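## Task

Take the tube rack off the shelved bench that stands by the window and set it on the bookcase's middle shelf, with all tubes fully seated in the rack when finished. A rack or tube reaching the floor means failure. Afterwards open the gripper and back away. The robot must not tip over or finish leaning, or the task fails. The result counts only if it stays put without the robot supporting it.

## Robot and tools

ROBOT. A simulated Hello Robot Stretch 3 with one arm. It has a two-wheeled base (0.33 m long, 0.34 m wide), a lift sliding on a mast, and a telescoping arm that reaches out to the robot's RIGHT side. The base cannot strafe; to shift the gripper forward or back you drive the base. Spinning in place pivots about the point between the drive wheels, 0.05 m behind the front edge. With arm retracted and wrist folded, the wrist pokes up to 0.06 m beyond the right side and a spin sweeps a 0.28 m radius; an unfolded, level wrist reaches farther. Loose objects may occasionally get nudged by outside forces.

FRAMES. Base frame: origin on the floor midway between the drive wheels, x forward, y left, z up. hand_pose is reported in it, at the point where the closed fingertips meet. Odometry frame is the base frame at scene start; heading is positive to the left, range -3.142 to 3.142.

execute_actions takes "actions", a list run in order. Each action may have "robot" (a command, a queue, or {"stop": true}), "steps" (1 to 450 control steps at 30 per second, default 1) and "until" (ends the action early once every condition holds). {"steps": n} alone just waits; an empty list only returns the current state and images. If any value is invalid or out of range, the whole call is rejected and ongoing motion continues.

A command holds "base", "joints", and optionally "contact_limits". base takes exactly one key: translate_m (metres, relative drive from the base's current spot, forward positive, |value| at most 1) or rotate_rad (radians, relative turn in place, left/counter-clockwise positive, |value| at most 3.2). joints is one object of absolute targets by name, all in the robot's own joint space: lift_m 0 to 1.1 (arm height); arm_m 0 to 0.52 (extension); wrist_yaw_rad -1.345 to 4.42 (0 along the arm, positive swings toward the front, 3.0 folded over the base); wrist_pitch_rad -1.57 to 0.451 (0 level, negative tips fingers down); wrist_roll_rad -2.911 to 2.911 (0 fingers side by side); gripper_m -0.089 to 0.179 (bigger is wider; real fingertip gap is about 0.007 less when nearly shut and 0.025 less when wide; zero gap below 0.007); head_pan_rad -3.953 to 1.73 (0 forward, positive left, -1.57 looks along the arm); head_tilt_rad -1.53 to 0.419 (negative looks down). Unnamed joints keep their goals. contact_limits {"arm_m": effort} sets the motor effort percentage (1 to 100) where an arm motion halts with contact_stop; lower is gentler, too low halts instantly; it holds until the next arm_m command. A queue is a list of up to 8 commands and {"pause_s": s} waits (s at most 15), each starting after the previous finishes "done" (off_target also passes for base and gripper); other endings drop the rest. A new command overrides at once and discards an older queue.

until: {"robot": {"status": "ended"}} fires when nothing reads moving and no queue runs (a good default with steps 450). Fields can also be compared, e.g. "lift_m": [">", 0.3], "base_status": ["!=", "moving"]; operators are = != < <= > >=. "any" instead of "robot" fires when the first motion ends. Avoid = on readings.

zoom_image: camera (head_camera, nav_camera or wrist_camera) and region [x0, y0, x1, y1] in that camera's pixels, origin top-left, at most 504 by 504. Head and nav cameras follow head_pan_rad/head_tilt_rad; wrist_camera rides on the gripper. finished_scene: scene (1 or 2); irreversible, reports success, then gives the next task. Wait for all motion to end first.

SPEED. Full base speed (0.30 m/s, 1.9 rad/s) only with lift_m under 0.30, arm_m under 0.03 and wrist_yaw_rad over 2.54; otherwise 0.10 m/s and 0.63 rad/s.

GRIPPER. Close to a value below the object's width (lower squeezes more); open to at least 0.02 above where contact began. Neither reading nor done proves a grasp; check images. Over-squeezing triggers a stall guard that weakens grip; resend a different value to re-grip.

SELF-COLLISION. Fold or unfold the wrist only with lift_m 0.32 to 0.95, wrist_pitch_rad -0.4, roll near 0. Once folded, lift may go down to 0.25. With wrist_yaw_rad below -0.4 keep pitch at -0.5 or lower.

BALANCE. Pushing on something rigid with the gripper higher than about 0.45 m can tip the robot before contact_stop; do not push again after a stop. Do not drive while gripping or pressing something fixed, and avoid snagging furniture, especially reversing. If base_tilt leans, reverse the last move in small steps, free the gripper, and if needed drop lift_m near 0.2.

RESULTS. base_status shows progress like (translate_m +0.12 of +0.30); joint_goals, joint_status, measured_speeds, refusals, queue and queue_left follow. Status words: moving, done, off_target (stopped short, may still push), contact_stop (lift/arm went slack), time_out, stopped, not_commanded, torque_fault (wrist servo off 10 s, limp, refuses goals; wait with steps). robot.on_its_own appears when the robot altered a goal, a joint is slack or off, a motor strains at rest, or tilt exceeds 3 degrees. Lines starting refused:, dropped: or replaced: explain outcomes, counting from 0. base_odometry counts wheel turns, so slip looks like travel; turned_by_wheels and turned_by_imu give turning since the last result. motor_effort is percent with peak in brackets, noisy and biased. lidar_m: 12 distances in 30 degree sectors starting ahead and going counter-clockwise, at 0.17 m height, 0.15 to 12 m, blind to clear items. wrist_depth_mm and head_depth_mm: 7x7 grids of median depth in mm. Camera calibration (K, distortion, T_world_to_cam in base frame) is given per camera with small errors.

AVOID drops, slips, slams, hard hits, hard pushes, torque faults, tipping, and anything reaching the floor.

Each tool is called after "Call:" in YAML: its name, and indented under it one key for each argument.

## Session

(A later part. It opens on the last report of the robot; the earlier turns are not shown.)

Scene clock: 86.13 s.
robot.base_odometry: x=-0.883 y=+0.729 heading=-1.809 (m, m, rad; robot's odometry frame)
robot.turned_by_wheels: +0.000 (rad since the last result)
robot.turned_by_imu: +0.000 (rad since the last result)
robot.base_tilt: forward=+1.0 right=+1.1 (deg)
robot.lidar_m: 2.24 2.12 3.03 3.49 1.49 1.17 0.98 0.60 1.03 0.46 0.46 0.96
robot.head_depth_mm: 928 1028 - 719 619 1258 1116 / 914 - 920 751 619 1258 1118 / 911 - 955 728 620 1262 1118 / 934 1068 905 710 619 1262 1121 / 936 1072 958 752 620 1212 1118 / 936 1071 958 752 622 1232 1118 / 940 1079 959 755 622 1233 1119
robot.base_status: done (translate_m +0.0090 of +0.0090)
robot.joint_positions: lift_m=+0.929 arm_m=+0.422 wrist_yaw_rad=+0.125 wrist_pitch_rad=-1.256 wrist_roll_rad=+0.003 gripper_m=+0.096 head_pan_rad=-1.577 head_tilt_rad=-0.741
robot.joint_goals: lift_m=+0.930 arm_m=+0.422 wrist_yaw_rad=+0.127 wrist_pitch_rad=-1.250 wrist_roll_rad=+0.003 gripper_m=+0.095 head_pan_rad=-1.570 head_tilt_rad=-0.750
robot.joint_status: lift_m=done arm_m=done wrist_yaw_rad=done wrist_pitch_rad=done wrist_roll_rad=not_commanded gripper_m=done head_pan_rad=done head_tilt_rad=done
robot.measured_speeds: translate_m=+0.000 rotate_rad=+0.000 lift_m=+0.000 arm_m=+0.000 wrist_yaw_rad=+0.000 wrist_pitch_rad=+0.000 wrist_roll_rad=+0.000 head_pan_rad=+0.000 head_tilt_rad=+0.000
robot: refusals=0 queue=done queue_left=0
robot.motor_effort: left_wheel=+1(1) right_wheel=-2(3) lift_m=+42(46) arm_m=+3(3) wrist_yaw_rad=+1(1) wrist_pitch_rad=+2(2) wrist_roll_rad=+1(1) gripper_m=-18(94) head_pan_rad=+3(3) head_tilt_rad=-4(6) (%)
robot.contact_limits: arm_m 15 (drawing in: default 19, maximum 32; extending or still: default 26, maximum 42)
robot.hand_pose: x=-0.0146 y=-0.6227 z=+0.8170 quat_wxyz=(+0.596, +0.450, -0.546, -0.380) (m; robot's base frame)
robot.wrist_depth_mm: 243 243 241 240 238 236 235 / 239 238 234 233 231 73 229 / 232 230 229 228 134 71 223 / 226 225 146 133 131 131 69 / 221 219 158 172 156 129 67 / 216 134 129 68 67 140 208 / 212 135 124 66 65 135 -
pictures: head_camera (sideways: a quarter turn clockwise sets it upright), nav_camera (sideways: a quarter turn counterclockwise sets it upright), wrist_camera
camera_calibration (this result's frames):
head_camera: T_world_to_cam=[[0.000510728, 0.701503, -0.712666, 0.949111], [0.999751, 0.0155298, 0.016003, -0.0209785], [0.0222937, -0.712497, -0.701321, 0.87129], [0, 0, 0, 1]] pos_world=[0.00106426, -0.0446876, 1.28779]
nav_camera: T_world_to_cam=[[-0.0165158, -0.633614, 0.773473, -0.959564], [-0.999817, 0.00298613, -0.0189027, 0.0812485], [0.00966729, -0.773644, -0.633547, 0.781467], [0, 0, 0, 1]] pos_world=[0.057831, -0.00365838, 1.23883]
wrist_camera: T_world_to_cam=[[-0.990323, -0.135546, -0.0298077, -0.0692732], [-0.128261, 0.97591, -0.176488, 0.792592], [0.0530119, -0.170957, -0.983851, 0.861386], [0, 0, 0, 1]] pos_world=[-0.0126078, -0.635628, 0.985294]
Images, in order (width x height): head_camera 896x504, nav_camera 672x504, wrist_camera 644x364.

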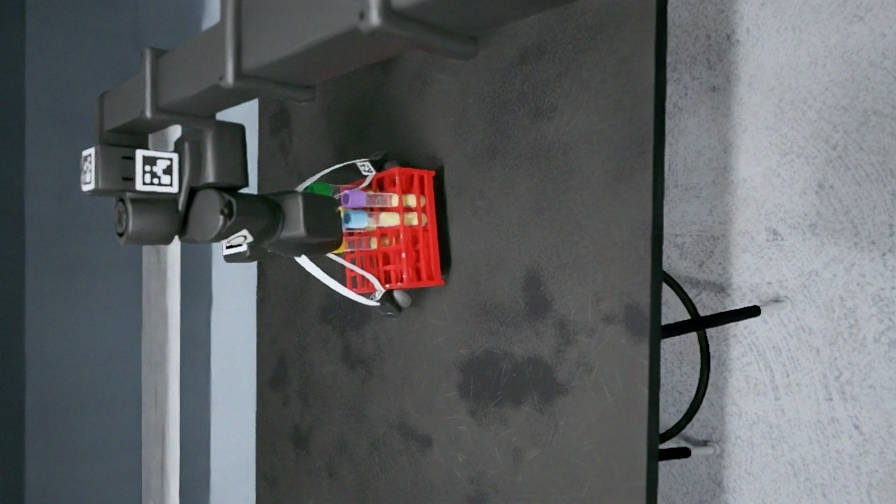

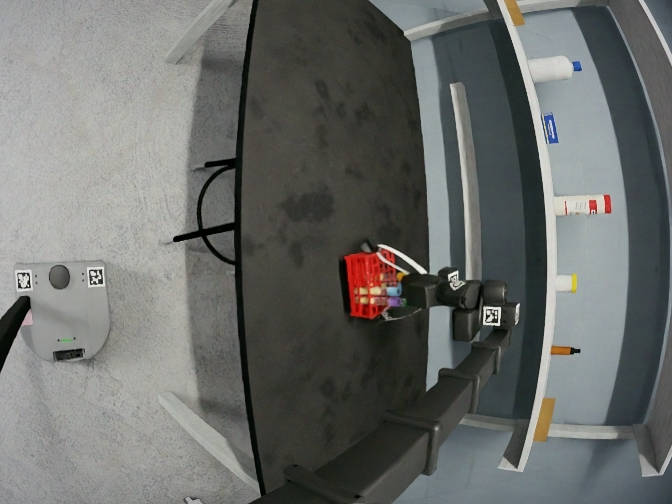

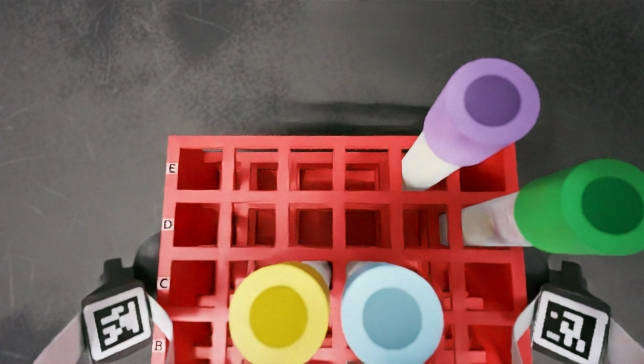

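Call:
execute_actions:
  actions:
    - {"robot":{"joints":{"arm_m":0.08,"wrist_yaw_rad":0.0,"head_pan_rad":0.5,"head_tilt_rad":-0.4}},"steps":450,"until":{"robot":{"status":"ended"}}}

Scene clock: 91.67 s.
robot.base_odometry: x=-0.883 y=+0.729 heading=-1.809 (m, m, rad; robot's odometry frame)
robot.turned_by_wheels: +0.000 (rad since the last result)
robot.turned_by_imu: +0.000 (rad since the last result)
robot.base_tilt: forward=+1.1 right=+1.2 (deg)
robot.lidar_m: 2.24 2.12 3.04 3.48 1.49 1.16 0.98 0.60 1.02 0.46 0.46 0.96
robot.head_depth_mm: 1843 1976 2103 2268 2100 1628 1305 / 1930 2077 2245 2412 2107 1620 1312 / 2050 2190 2304 2458 2112 1618 1314 / 2155 2338 2445 2629 2109 1612 1307 / 2275 2415 2567 2704 2113 1609 1307 / 2418 2628 2918 3009 2102 1620 1303 / 2594 2855 3182 3040 2091 1609 1297
robot.base_status: done (translate_m +0.0090 of +0.0090)
robot.joint_positions: lift_m=+0.929 arm_m=+0.080 wrist_yaw_rad=+0.002 wrist_pitch_rad=-1.257 wrist_roll_rad=+0.003 gripper_m=+0.096 head_pan_rad=+0.493 head_tilt_rad=-0.409
robot.joint_goals: lift_m=+0.930 arm_m=+0.080 wrist_yaw_rad=+0.000 wrist_pitch_rad=-1.250 wrist_roll_rad=+0.003 gripper_m=+0.095 head_pan_rad=+0.500 head_tilt_rad=-0.400
robot.joint_status: lift_m=done arm_m=done wrist_yaw_rad=done wrist_pitch_rad=done wrist_roll_rad=not_commanded gripper_m=done head_pan_rad=done head_tilt_rad=done
robot.measured_speeds: translate_m=+0.000 rotate_rad=+0.000 lift_m=+0.000 arm_m=+0.000 wrist_yaw_rad=+0.000 wrist_pitch_rad=+0.000 wrist_roll_rad=+0.000 head_pan_rad=+0.000 head_tilt_rad=+0.000
robot: refusals=0 queue=done queue_left=0
robot.motor_effort: left_wheel=+1(1) right_wheel=-2(2) lift_m=+42(42) arm_m=-2(2) wrist_yaw_rad=-1(1) wrist_pitch_rad=+2(2) wrist_roll_rad=+0(0) gripper_m=-18(18) head_pan_rad=+3(42) head_tilt_rad=+7(36) (%)
robot.hand_pose: x=-0.0215 y=-0.2815 z=+0.8170 quat_wxyz=(+0.572, +0.416, -0.572, -0.416) (m; robot's base frame)
robot.wrist_depth_mm: 245 244 242 241 239 238 235 / 239 237 236 235 233 230 229 / 233 232 231 229 135 71 224 / 230 226 146 133 131 130 71 / 974 950 157 171 156 127 67 / 949 134 147 79 126 141 906 / 921 135 67 66 65 136 -
pictures: head_camera (sideways: a quarter turn clockwise sets it upright), nav_camera (sideways: a quarter turn counterclockwise sets it upright), wrist_camera
camera_calibration (this result's frames):
head_camera: T_world_to_cam=[[-0.377412, -0.206826, -0.902653, 1.19911], [-0.495444, 0.868602, 0.00812821, -0.00161094], [0.782365, 0.450282, -0.430291, 0.51405], [0, 0, 0, 1]] pos_world=[0.0495861, 0.0179394, 1.30359]
nav_camera: T_world_to_cam=[[0.311232, 0.152659, 0.937993, -1.17612], [0.480943, -0.876589, -0.0169144, 0.0696351], [0.819651, 0.456385, -0.346243, 0.402701], [0, 0, 0, 1]] pos_world=[0.00248154, 0.0568002, 1.2438]
wrist_camera: T_world_to_cam=[[-0.999466, -0.013376, -0.0298183, 0.00433205], [-0.00793666, 0.984434, -0.175575, 0.463004], [0.0317027, -0.175245, -0.984014, 0.918491], [0, 0, 0, 1]] pos_world=[-0.0211142, -0.294778, 0.98523]
Images, in order (width x height): head_camera 896x504, nav_camera 672x504, wrist_camera 644x364.

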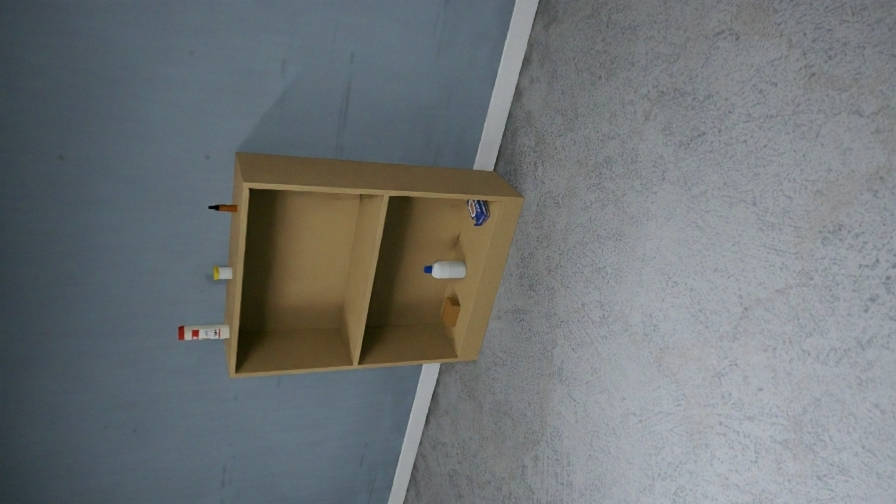

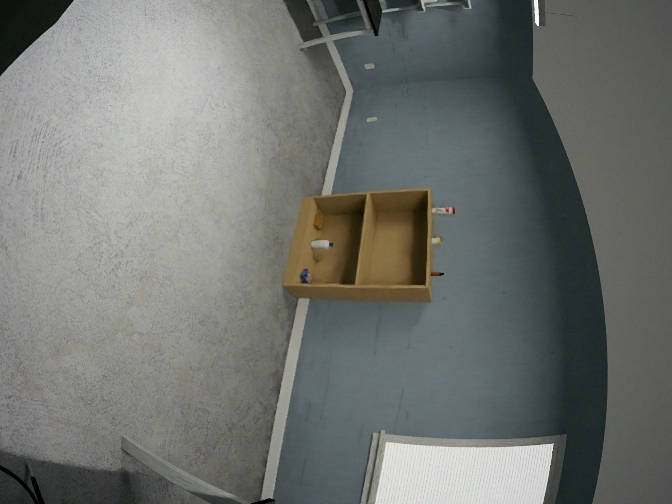

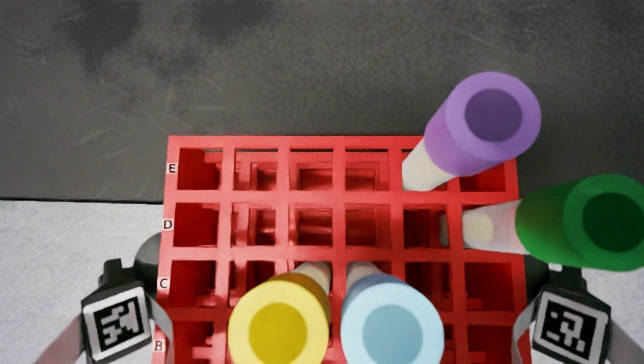

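Call:
execute_actions:
  actions:
    - {"robot":[{"base":{"rotate_rad":0.698},"joints":{"head_pan_rad":-0.6,"head_tilt_rad":-0.5}},{"base":{"translate_m":0.4}},{"base":{"translate_m":1.0},"joints":{"lift_m":0.75}},{"base":{"translate_m":0.545},"joints":{"head_pan_rad":-1.57,"head_tilt_rad":-0.6}},{"base":{"rotate_rad":0.873}}],"steps":450,"until":{"robot":{"status":"ended"}}}
    - {"steps":450,"until":{"robot":{"status":"ended"}}}

Scene clock: 126.87 s.
robot.base_odometry: x=-0.020 y=-1.014 heading=-0.238 (m, m, rad; robot's odometry frame)
robot.turned_by_wheels: +1.571 (rad since the last result)
robot.turned_by_imu: +1.581 (rad since the last result)
robot.base_tilt: forward=+1.0 right=+1.2 (deg)
robot.lidar_m: 1.60 2.32 2.39 2.54 2.54 1.71 2.33 1.07 0.63 0.58 0.57 1.12
robot.head_depth_mm: 610 680 566 833 917 816 - / 615 684 566 835 919 815 - / 617 687 562 839 918 817 - / 619 691 565 844 924 816 587 / 623 694 565 846 925 814 1101 / 626 698 565 847 929 814 1090 / 618 505 532 834 887 816 1097
robot.base_status: done (rotate_rad +0.8729 of +0.8730)
robot.joint_positions: lift_m=+0.750 arm_m=+0.080 wrist_yaw_rad=+0.002 wrist_pitch_rad=-1.257 wrist_roll_rad=+0.003 gripper_m=+0.096 head_pan_rad=-1.563 head_tilt_rad=-0.593
robot.joint_goals: lift_m=+0.750 arm_m=+0.080 wrist_yaw_rad=+0.000 wrist_pitch_rad=-1.250 wrist_roll_rad=+0.003 gripper_m=+0.095 head_pan_rad=-1.570 head_tilt_rad=-0.600
robot.joint_status: lift_m=done arm_m=done wrist_yaw_rad=done wrist_pitch_rad=done wrist_roll_rad=not_commanded gripper_m=done head_pan_rad=done head_tilt_rad=done
robot.measured_speeds: translate_m=+0.000 rotate_rad=+0.000 lift_m=+0.000 arm_m=+0.000 wrist_yaw_rad=+0.000 wrist_pitch_rad=+0.000 wrist_roll_rad=+0.000 head_pan_rad=+0.000 head_tilt_rad=+0.000
robot: refusals=0 queue=done queue_left=0
robot.motor_effort: left_wheel=-3(8) right_wheel=+2(5) lift_m=+17(39) arm_m=-3(4) wrist_yaw_rad=-1(1) wrist_pitch_rad=+2(2) wrist_roll_rad=+1(0) gripper_m=-19(18) head_pan_rad=-3(37) head_tilt_rad=-5(20) (%)
robot.hand_pose: x=-0.0215 y=-0.2815 z=+0.6380 quat_wxyz=(+0.572, +0.416, -0.572, -0.416) (m; robot's base frame)
robot.wrist_depth_mm: 424 577 720 678 698 698 492 / 444 620 748 728 726 73 535 / 841 673 717 714 134 71 594 / 815 809 146 133 131 131 69 / 793 777 158 171 156 129 67 / 784 135 129 68 67 141 747 / 765 135 125 66 65 135 -
pictures: head_camera (sideways: a quarter turn clockwise sets it upright), nav_camera (sideways: a quarter turn counterclockwise sets it upright), wrist_camera
camera_calibration (this result's frames):
head_camera: T_world_to_cam=[[-0.0082016, 0.588142, -0.808716, 1.07436], [0.999429, 0.0313336, 0.0126518, -0.0166164], [0.032781, -0.80815, -0.588063, 0.723902], [0, 0, 0, 1]] pos_world=[0.00168811, -0.0463333, 1.29476]
nav_camera: T_world_to_cam=[[-0.00879451, -0.512218, 0.85881, -1.07087], [-0.999743, -0.0134541, -0.0182621, 0.0804177], [0.0209087, -0.85875, -0.511968, 0.623227], [0, 0, 0, 1]] pos_world=[0.0579484, -0.0122402, 1.24021]
wrist_camera: T_world_to_cam=[[-0.999466, -0.0133904, -0.0298135, -0.0010113], [-0.00795182, 0.984434, -0.175573, 0.431577], [0.0317004, -0.175242, -0.984015, 0.742396], [0, 0, 0, 1]] pos_world=[-0.0211132, -0.294773, 0.806271]
Images, in order (width x height): head_camera 896x504, nav_camera 672x504, wrist_camera 644x364.

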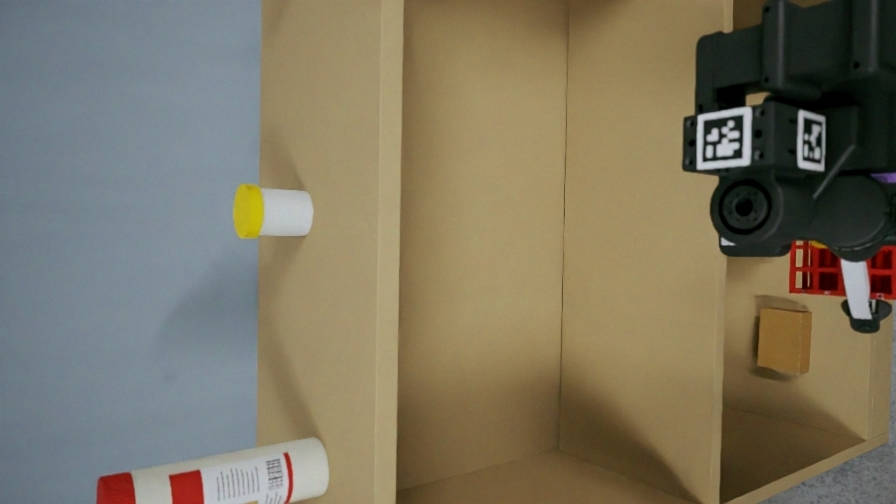

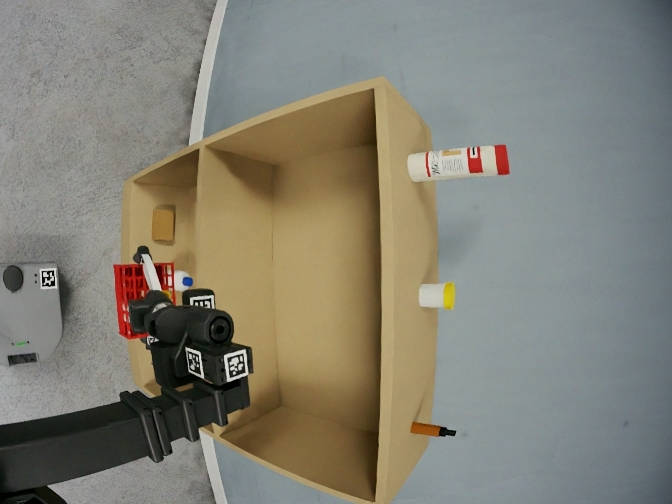

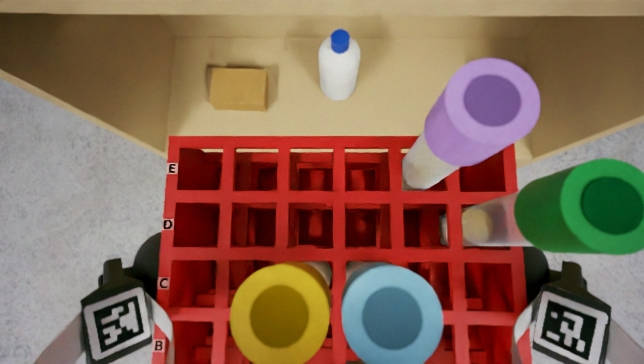

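Call:
execute_actions:
  actions:
    - {"robot":[{"joints":{"arm_m":0.39},"contact_limits":{"arm_m":15}}],"steps":450,"until":{"robot":{"status":"ended"}}}

Scene clock: 134.30 s.
robot.base_odometry: x=-0.020 y=-1.014 heading=-0.238 (m, m, rad; robot's odometry frame)
robot.turned_by_wheels: +0.000 (rad since the last result)
robot.turned_by_imu: +0.000 (rad since the last result)
robot.base_tilt: forward=+1.0 right=+1.1 (deg)
robot.lidar_m: 1.61 2.32 2.38 2.53 2.55 1.71 2.33 1.07 0.63 0.58 0.57 1.12
robot.head_depth_mm: 610 680 567 831 917 814 - / 613 683 566 815 - 817 1091 / 616 686 561 - 875 796 1093 / 618 688 565 825 854 794 1090 / 622 693 565 845 928 815 1094 / 623 698 564 847 931 814 1089 / 619 506 532 835 889 814 1100
robot.base_status: done (rotate_rad +0.8729 of +0.8730)
robot.joint_positions: lift_m=+0.750 arm_m=+0.390 wrist_yaw_rad=+0.001 wrist_pitch_rad=-1.257 wrist_roll_rad=+0.003 gripper_m=+0.096 head_pan_rad=-1.563 head_tilt_rad=-0.593
robot.joint_goals: lift_m=+0.750 arm_m=+0.390 wrist_yaw_rad=+0.000 wrist_pitch_rad=-1.250 wrist_roll_rad=+0.003 gripper_m=+0.095 head_pan_rad=-1.570 head_tilt_rad=-0.600
robot.joint_status: lift_m=done arm_m=done wrist_yaw_rad=done wrist_pitch_rad=done wrist_roll_rad=not_commanded gripper_m=done head_pan_rad=done head_tilt_rad=done
robot.measured_speeds: translate_m=+0.000 rotate_rad=+0.000 lift_m=+0.000 arm_m=+0.000 wrist_yaw_rad=+0.000 wrist_pitch_rad=+0.000 wrist_roll_rad=+0.000 head_pan_rad=+0.000 head_tilt_rad=+0.000
robot: refusals=0 queue=done queue_left=0
robot.motor_effort: left_wheel=-3(2) right_wheel=+2(2) lift_m=+17(17) arm_m=+2(3) wrist_yaw_rad=-1(1) wrist_pitch_rad=+2(2) wrist_roll_rad=+1(1) gripper_m=-19(17) head_pan_rad=-4(3) head_tilt_rad=-5(4) (%)
robot.contact_limits: arm_m 15 (drawing in: default 19, maximum 32; extending or still: default 26, maximum 42)
robot.hand_pose: x=-0.0216 y=-0.5908 z=+0.6380 quat_wxyz=(+0.571, +0.415, -0.572, -0.416) (m; robot's base frame)
robot.wrist_depth_mm: 213 210 208 206 205 204 202 / 241 239 238 236 235 73 232 / 235 234 232 231 134 71 226 / 229 227 146 134 131 131 69 / 224 221 158 171 156 129 67 / 220 134 128 68 67 140 211 / 215 135 125 66 65 135 -
pictures: head_camera (sideways: a quarter turn clockwise sets it upright), nav_camera (sideways: a quarter turn counterclockwise sets it upright), wrist_camera
camera_calibration (this result's frames):
head_camera: T_world_to_cam=[[-0.00815998, 0.588165, -0.8087, 1.07434], [0.999431, 0.0312622, 0.0126524, -0.0166172], [0.0327235, -0.808137, -0.588085, 0.723931], [0, 0, 0, 1]] pos_world=[0.00168482, -0.0463327, 1.29476]
nav_camera: T_world_to_cam=[[-0.00883072, -0.512241, 0.858796, -1.07085], [-0.999744, -0.0133826, -0.0182623, 0.0804179], [0.0208476, -0.858737, -0.511992, 0.623258], [0, 0, 0, 1]] pos_world=[0.0579475, -0.0122422, 1.24021]
wrist_camera: T_world_to_cam=[[-0.99948, -0.0122748, -0.0298145, -0.00455634], [-0.00685554, 0.984458, -0.175488, 0.73605], [0.0315052, -0.175192, -0.98403, 0.688224], [0, 0, 0, 1]] pos_world=[-0.0211906, -0.604095, 0.806265]
Images, in order (width x height): head_camera 896x504, nav_camera 672x504, wrist_camera 644x364.

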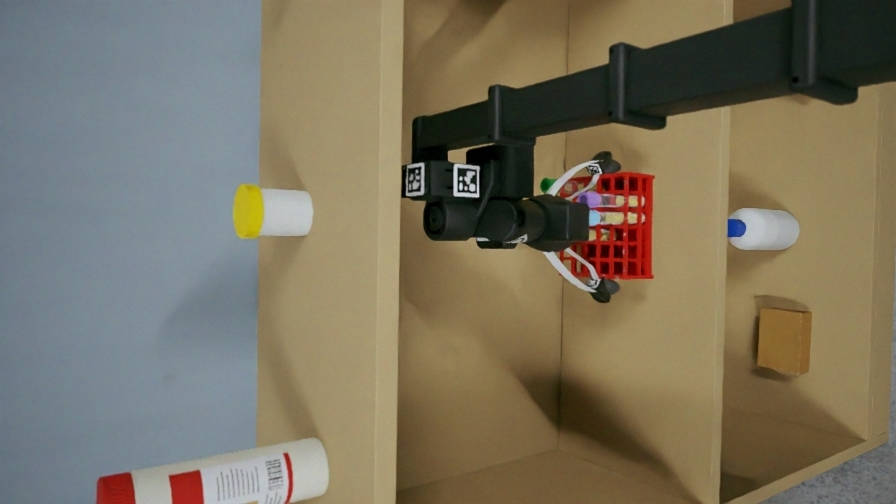

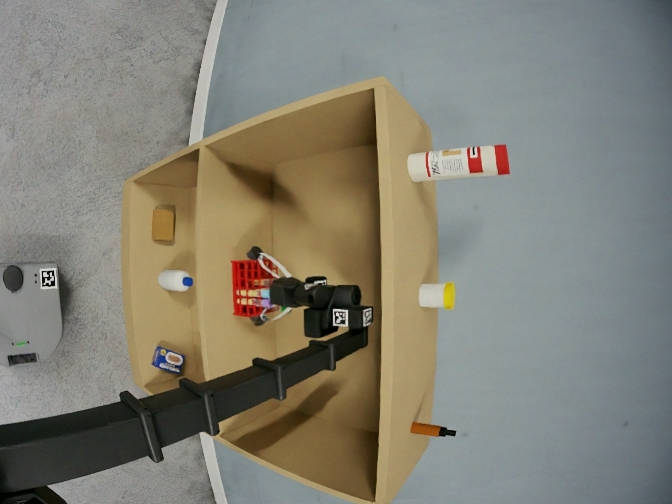

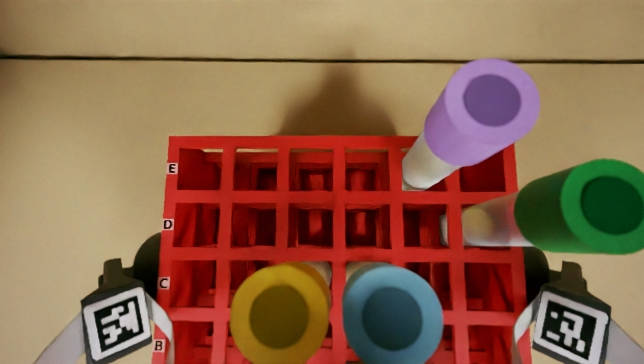

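Call:
execute_actions:
  actions:
    - {"robot":[{"joints":{"lift_m":0.726}},{"joints":{"lift_m":0.716}},{"pause_s":0.2}],"steps":450,"until":{"robot":{"status":"ended"}}}

Scene clock: 137.40 s.
robot.base_odometry: x=-0.020 y=-1.014 heading=-0.238 (m, m, rad; robot's odometry frame)
robot.turned_by_wheels: +0.000 (rad since the last result)
robot.turned_by_imu: +0.000 (rad since the last result)
robot.base_tilt: forward=+1.1 right=+1.2 (deg)
robot.lidar_m: 1.60 2.32 2.39 2.53 2.55 1.71 2.33 1.07 0.63 0.58 0.57 1.12
robot.head_depth_mm: 610 680 565 830 918 814 - / 614 683 567 817 - 815 1088 / 616 687 562 805 879 808 1090 / 619 690 565 826 918 808 1088 / 622 694 566 844 926 814 1090 / 626 698 564 847 929 815 1089 / 619 505 531 836 889 813 1100
robot.base_status: done (rotate_rad +0.8729 of +0.8730)
robot.joint_positions: lift_m=+0.716 arm_m=+0.390 wrist_yaw_rad=+0.001 wrist_pitch_rad=-1.257 wrist_roll_rad=+0.003 gripper_m=+0.096 head_pan_rad=-1.563 head_tilt_rad=-0.593
robot.joint_goals: lift_m=+0.716 arm_m=+0.390 wrist_yaw_rad=+0.000 wrist_pitch_rad=-1.250 wrist_roll_rad=+0.003 gripper_m=+0.095 head_pan_rad=-1.570 head_tilt_rad=-0.600
robot.joint_status: lift_m=done arm_m=done wrist_yaw_rad=done wrist_pitch_rad=done wrist_roll_rad=not_commanded gripper_m=done head_pan_rad=done head_tilt_rad=done
robot.measured_speeds: translate_m=+0.000 rotate_rad=+0.000 lift_m=+0.000 arm_m=+0.000 wrist_yaw_rad=+0.000 wrist_pitch_rad=+0.000 wrist_roll_rad=+0.000 head_pan_rad=+0.000 head_tilt_rad=+0.000
robot: refusals=0 queue=done queue_left=0
robot.motor_effort: left_wheel=-3(3) right_wheel=+3(2) lift_m=+17(17) arm_m=+2(3) wrist_yaw_rad=-1(1) wrist_pitch_rad=+2(2) wrist_roll_rad=+1(1) gripper_m=-19(19) head_pan_rad=-3(3) head_tilt_rad=-4(5) (%)
robot.contact_limits: arm_m 15 (drawing in: default 19, maximum 32; extending or still: default 26, maximum 42)
robot.hand_pose: x=-0.0216 y=-0.5908 z=+0.6040 quat_wxyz=(+0.571, +0.415, -0.572, -0.416) (m; robot's base frame)
robot.wrist_depth_mm: 208 206 205 203 202 200 199 / 204 203 202 201 199 73 196 / 199 198 197 194 134 71 192 / 195 193 147 134 131 130 69 / 189 189 158 172 156 129 67 / 187 134 129 68 67 140 180 / 183 135 125 66 65 135 -
pictures: head_camera (sideways: a quarter turn clockwise sets it upright), nav_camera (sideways: a quarter turn counterclockwise sets it upright), wrist_camera
camera_calibration (this result's frames):
head_camera: T_world_to_cam=[[-0.00815991, 0.588165, -0.8087, 1.07434], [0.999431, 0.0312621, 0.0126524, -0.0166172], [0.0327234, -0.808137, -0.588085, 0.723931], [0, 0, 0, 1]] pos_world=[0.00168481, -0.0463327, 1.29476]
nav_camera: T_world_to_cam=[[-0.00883078, -0.512241, 0.858796, -1.07085], [-0.999744, -0.0133825, -0.0182623, 0.0804179], [0.0208475, -0.858737, -0.511992, 0.623258], [0, 0, 0, 1]] pos_world=[0.0579475, -0.0122422, 1.24021]
wrist_camera: T_world_to_cam=[[-0.99948, -0.0122751, -0.0298145, -0.00557018], [-0.00685585, 0.984458, -0.175487, 0.730087], [0.0315052, -0.175191, -0.98403, 0.654769], [0, 0, 0, 1]] pos_world=[-0.0211906, -0.604098, 0.772267]
Images, in order (width x height): head_camera 896x504, nav_camera 672x504, wrist_camera 644x364.

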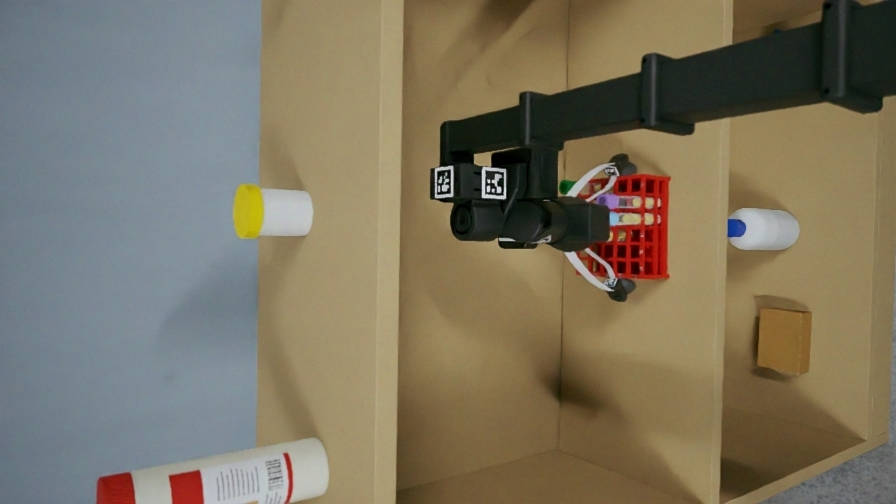

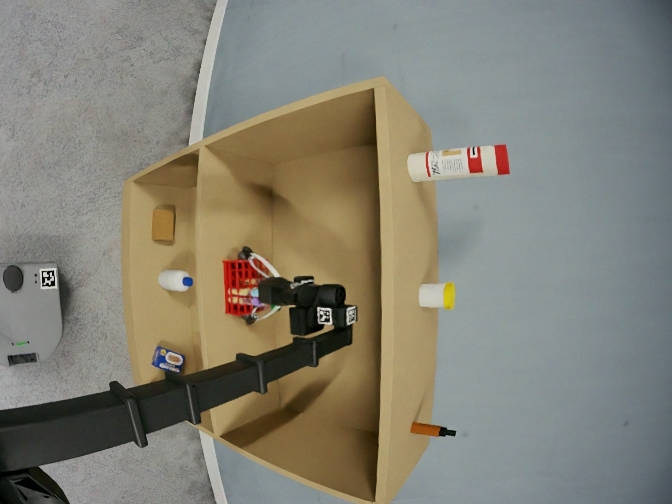

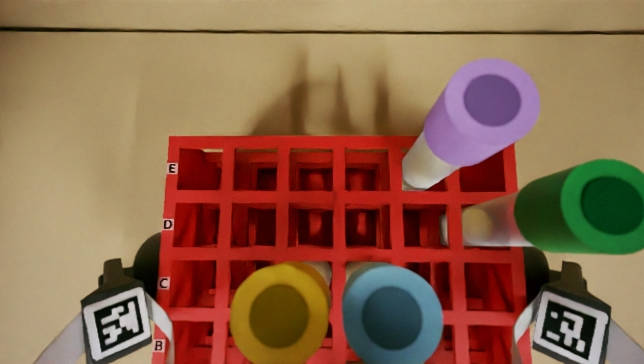

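Call:
execute_actions:
  actions:
    - {"robot":[{"joints":{"lift_m":0.7125}},{"joints":{"gripper_m":0.179}},{"joints":{"lift_m":0.782}},{"joints":{"arm_m":0.02,"wrist_pitch_rad":-0.7}}],"steps":450,"until":{"robot":{"status":"ended"}}}

Call:
zoom_image:
  camera: "head_camera"
  region: [520, 130, 740, 320]

Scene clock: 141.57 s.
robot.base_odometry: x=-0.020 y=-1.014 heading=-0.238 (m, m, rad; robot's odometry frame)
robot.turned_by_wheels: +0.000 (rad since the last result)
robot.turned_by_imu: +0.000 (rad since the last result)
robot.base_tilt: forward=+1.1 right=+1.1 (deg)
robot.lidar_m: 1.61 2.32 2.39 2.53 2.55 1.71 2.32 1.07 0.63 0.58 0.57 1.12
robot.head_depth_mm: 609 682 567 833 919 816 - / 614 685 566 820 913 829 1086 / 617 686 564 805 871 806 1091 / 620 692 566 827 920 808 1090 / 622 694 566 845 930 816 1087 / 626 698 566 848 931 839 1092 / 620 505 532 833 889 816 1096
robot.base_status: done (rotate_rad +0.8729 of +0.8730)
robot.joint_positions: lift_m=+0.713 arm_m=+0.390 wrist_yaw_rad=+0.001 wrist_pitch_rad=-1.257 wrist_roll_rad=+0.003 gripper_m=+0.096 head_pan_rad=-1.563 head_tilt_rad=-0.593
robot.joint_goals: lift_m=+0.713 arm_m=+0.390 wrist_yaw_rad=+0.000 wrist_pitch_rad=-1.250 wrist_roll_rad=+0.003 gripper_m=+0.095 head_pan_rad=-1.570 head_tilt_rad=-0.600
robot.joint_status: lift_m=contact_stop arm_m=done wrist_yaw_rad=done wrist_pitch_rad=done wrist_roll_rad=not_commanded gripper_m=done head_pan_rad=done head_tilt_rad=done
robot.measured_speeds: translate_m=+0.000 rotate_rad=+0.000 lift_m=+0.000 arm_m=+0.000 wrist_yaw_rad=+0.000 wrist_pitch_rad=+0.000 wrist_roll_rad=+0.000 head_pan_rad=+0.000 head_tilt_rad=+0.000
robot: refusals=0 queue=dropped queue_left=0
robot.on_its_own: lift_m is slack since a contact_stop, until your next command for it
robot.motor_effort: left_wheel=-3(3) right_wheel=+2(2) lift_m=+28(28) arm_m=+2(3) wrist_yaw_rad=-1(1) wrist_pitch_rad=+2(2) wrist_roll_rad=+1(1) gripper_m=-19(18) head_pan_rad=-3(3) head_tilt_rad=-4(5) (%)
robot.contact_limits: arm_m 15 (drawing in: default 19, maximum 32; extending or still: default 26, maximum 42)
robot.hand_pose: x=-0.0216 y=-0.5907 z=+0.6010 quat_wxyz=(+0.571, +0.416, -0.572, -0.417) (m; robot's base frame)
robot.wrist_depth_mm: 207 205 205 202 201 200 199 / 204 203 201 200 198 73 195 / 198 197 196 195 135 71 191 / 194 192 146 134 131 131 69 / 189 187 158 157 155 129 68 / 185 133 129 67 67 142 178 / 181 134 125 66 65 131 -
pictures: head_camera (sideways: a quarter turn clockwise sets it upright), nav_camera (sideways: a quarter turn counterclockwise sets it upright), wrist_camera
dropped: robot: command 0 of its queue: lift_m: contact_stop
camera_calibration (this result's frames):
head_camera: T_world_to_cam=[[-0.00816061, 0.588219, -0.80866, 1.07429], [0.999431, 0.0312617, 0.012654, -0.0166193], [0.0327235, -0.808097, -0.58814, 0.724001], [0, 0, 0, 1]] pos_world=[0.00168483, -0.0463323, 1.29476]
nav_camera: T_world_to_cam=[[-0.00883009, -0.512299, 0.858762, -1.0708], [-0.999744, -0.0133817, -0.0182626, 0.0804184], [0.0208476, -0.858703, -0.512049, 0.623333], [0, 0, 0, 1]] pos_world=[0.0579475, -0.012238, 1.24021]
wrist_camera: T_world_to_cam=[[-0.99948, -0.0122713, -0.0298184, -0.00565362], [-0.00686702, 0.984545, -0.174998, 0.729193], [0.031505, -0.174702, -0.984117, 0.652169], [0, 0, 0, 1]] pos_world=[-0.0211899, -0.604058, 0.769249]
Images, in order (width x height): head_camera 896x504, nav_camera 672x504, wrist_camera 644x364.

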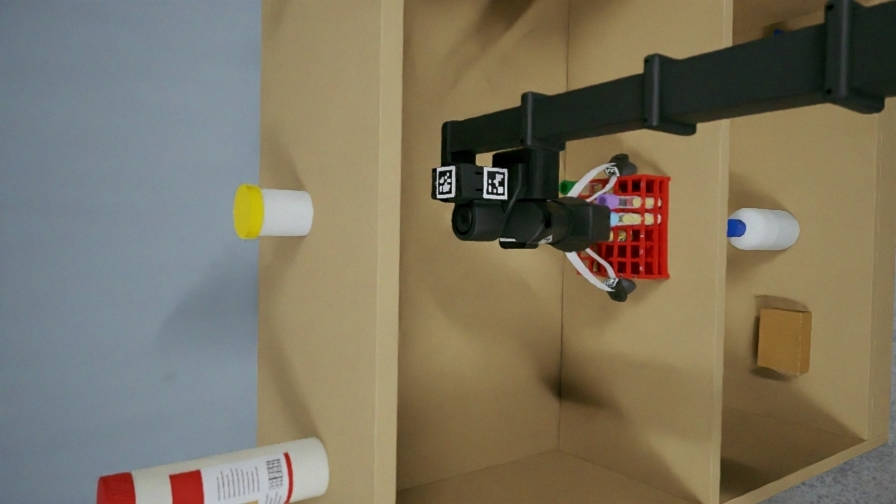

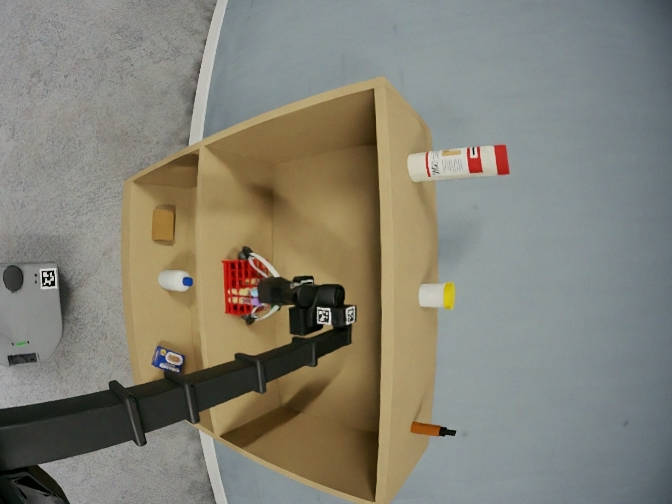

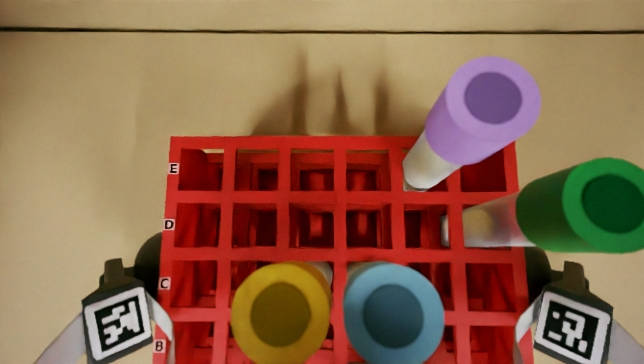

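Region (520, 130, 740, 320) of head_camera's 896x504 image, scaled by 2.291, with more detail than that image has; it fills the top 435 rows of this view, and the rest is white.

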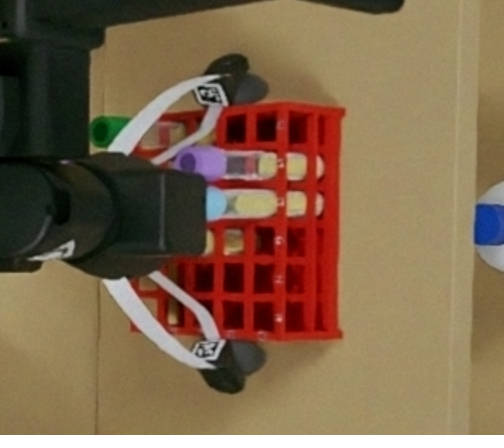

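Touched down. Release and withdraw.

Call:
execute_actions:
  actions:
    - {"robot":[{"joints":{"gripper_m":0.179,"lift_m":0.714}},{"joints":{"lift_m":0.782}},{"joints":{"arm_m":0.02,"wrist_pitch_rad":-0.7}}],"steps":450,"until":{"robot":{"status":"ended"}}}

Call:
zoom_image:
  camera: "head_camera"
  region: [520, 130, 740, 320]

Scene clock: 150.80 s.
robot.base_odometry: x=-0.020 y=-1.014 heading=-0.238 (m, m, rad; robot's odometry frame)
robot.turned_by_wheels: +0.000 (rad since the last result)
robot.turned_by_imu: +0.000 (rad since the last result)
robot.base_tilt: forward=+1.1 right=+1.2 (deg)
robot.lidar_m: 1.60 2.32 2.38 2.54 2.54 1.71 2.33 1.07 0.63 0.58 0.57 1.12
robot.head_depth_mm: 611 681 566 832 920 817 - / 615 684 566 837 919 817 - / 617 686 562 838 914 804 - / 619 690 564 843 921 804 1089 / 623 694 565 847 926 815 1089 / 624 699 563 848 931 816 1092 / 618 505 532 835 889 816 1095
robot.base_status: done (rotate_rad +0.8729 of +0.8730)
robot.joint_positions: lift_m=+0.781 arm_m=+0.020 wrist_yaw_rad=+0.001 wrist_pitch_rad=-0.717 wrist_roll_rad=+0.003 gripper_m=+0.179 head_pan_rad=-1.563 head_tilt_rad=-0.593
robot.joint_goals: lift_m=+0.782 arm_m=+0.020 wrist_yaw_rad=+0.000 wrist_pitch_rad=-0.700 wrist_roll_rad=+0.003 gripper_m=+0.179 head_pan_rad=-1.570 head_tilt_rad=-0.600
robot.joint_status: lift_m=done arm_m=done wrist_yaw_rad=done wrist_pitch_rad=done wrist_roll_rad=not_commanded gripper_m=done head_pan_rad=done head_tilt_rad=done
robot.measured_speeds: translate_m=+0.000 rotate_rad=+0.000 lift_m=+0.000 arm_m=+0.000 wrist_yaw_rad=+0.000 wrist_pitch_rad=+0.000 wrist_roll_rad=+0.000 head_pan_rad=+0.000 head_tilt_rad=+0.000
robot: refusals=0 queue=done queue_left=0
robot.motor_effort: left_wheel=-3(3) right_wheel=+2(2) lift_m=+41(41) arm_m=-4(4) wrist_yaw_rad=-1(1) wrist_pitch_rad=+5(5) wrist_roll_rad=+1(1) gripper_m=+1(86) head_pan_rad=-3(3) head_tilt_rad=-5(5) (%)
robot.hand_pose: x=-0.0214 y=-0.3427 z=+0.7337 quat_wxyz=(+0.661, +0.248, -0.663, -0.248) (m; robot's base frame)
robot.wrist_depth_mm: 432 472 464 461 455 453 450 / 432 510 511 492 494 497 493 / 428 459 452 393 433 441 440 / 394 396 392 382 387 388 387 / 413 374 368 363 362 362 359 / 923 722 779 784 800 752 - / - 749 742 732 738 710 -
pictures: head_camera (sideways: a quarter turn clockwise sets it upright), nav_camera (sideways: a quarter turn counterclockwise sets it upright), wrist_camera
camera_calibration (this result's frames):
head_camera: T_world_to_cam=[[-0.00815953, 0.588225, -0.808657, 1.07428], [0.999431, 0.0312598, 0.0126542, -0.0166195], [0.0327219, -0.808093, -0.588145, 0.724008], [0, 0, 0, 1]] pos_world=[0.00168474, -0.0463322, 1.29476]
nav_camera: T_world_to_cam=[[-0.00883103, -0.512305, 0.858758, -1.0708], [-0.999744, -0.0133797, -0.0182627, 0.0804185], [0.020846, -0.8587, -0.512055, 0.62334], [0, 0, 0, 1]] pos_world=[0.0579474, -0.0122377, 1.24021]
wrist_camera: T_world_to_cam=[[-0.999456, -0.0264364, -0.0197125, -0.0107341], [-0.00698439, 0.753907, -0.656944, 0.782845], [0.0322286, -0.656449, -0.753681, 0.491959], [0, 0, 0, 1]] pos_world=[-0.0211157, -0.26753, 0.884854]
Images, in order (width x height): head_camera 896x504, nav_camera 672x504, wrist_camera 644x364.

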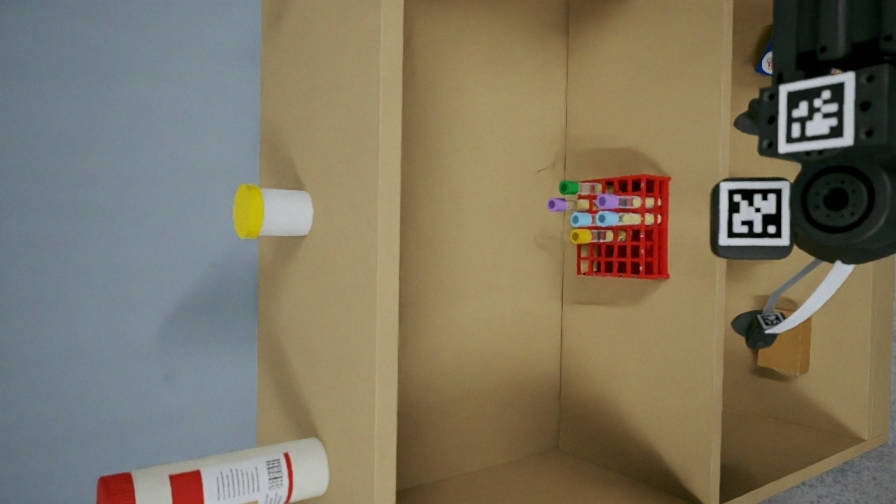

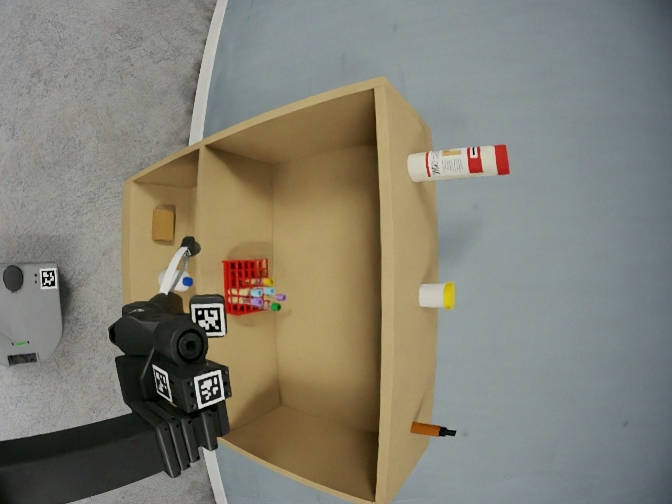

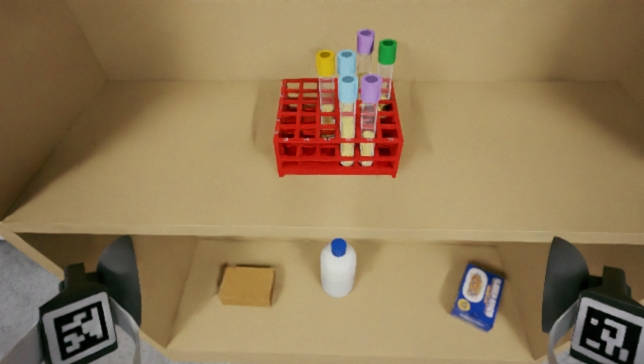

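Region (520, 130, 740, 320) of head_camera's 896x504 image, scaled by 2.291, with more detail than that image has; it fills the top 435 rows of this view, and the rest is white.

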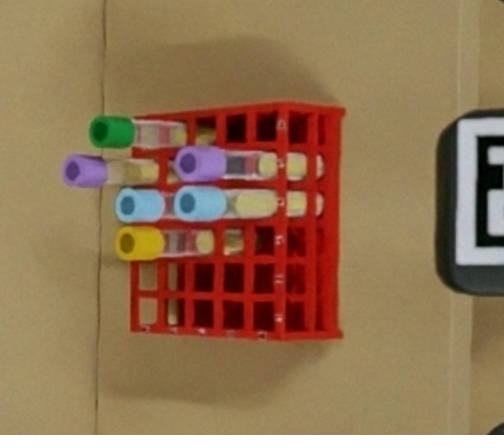

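Call:
finished_scene:
  scene: 2

The scene is finished: the task was done.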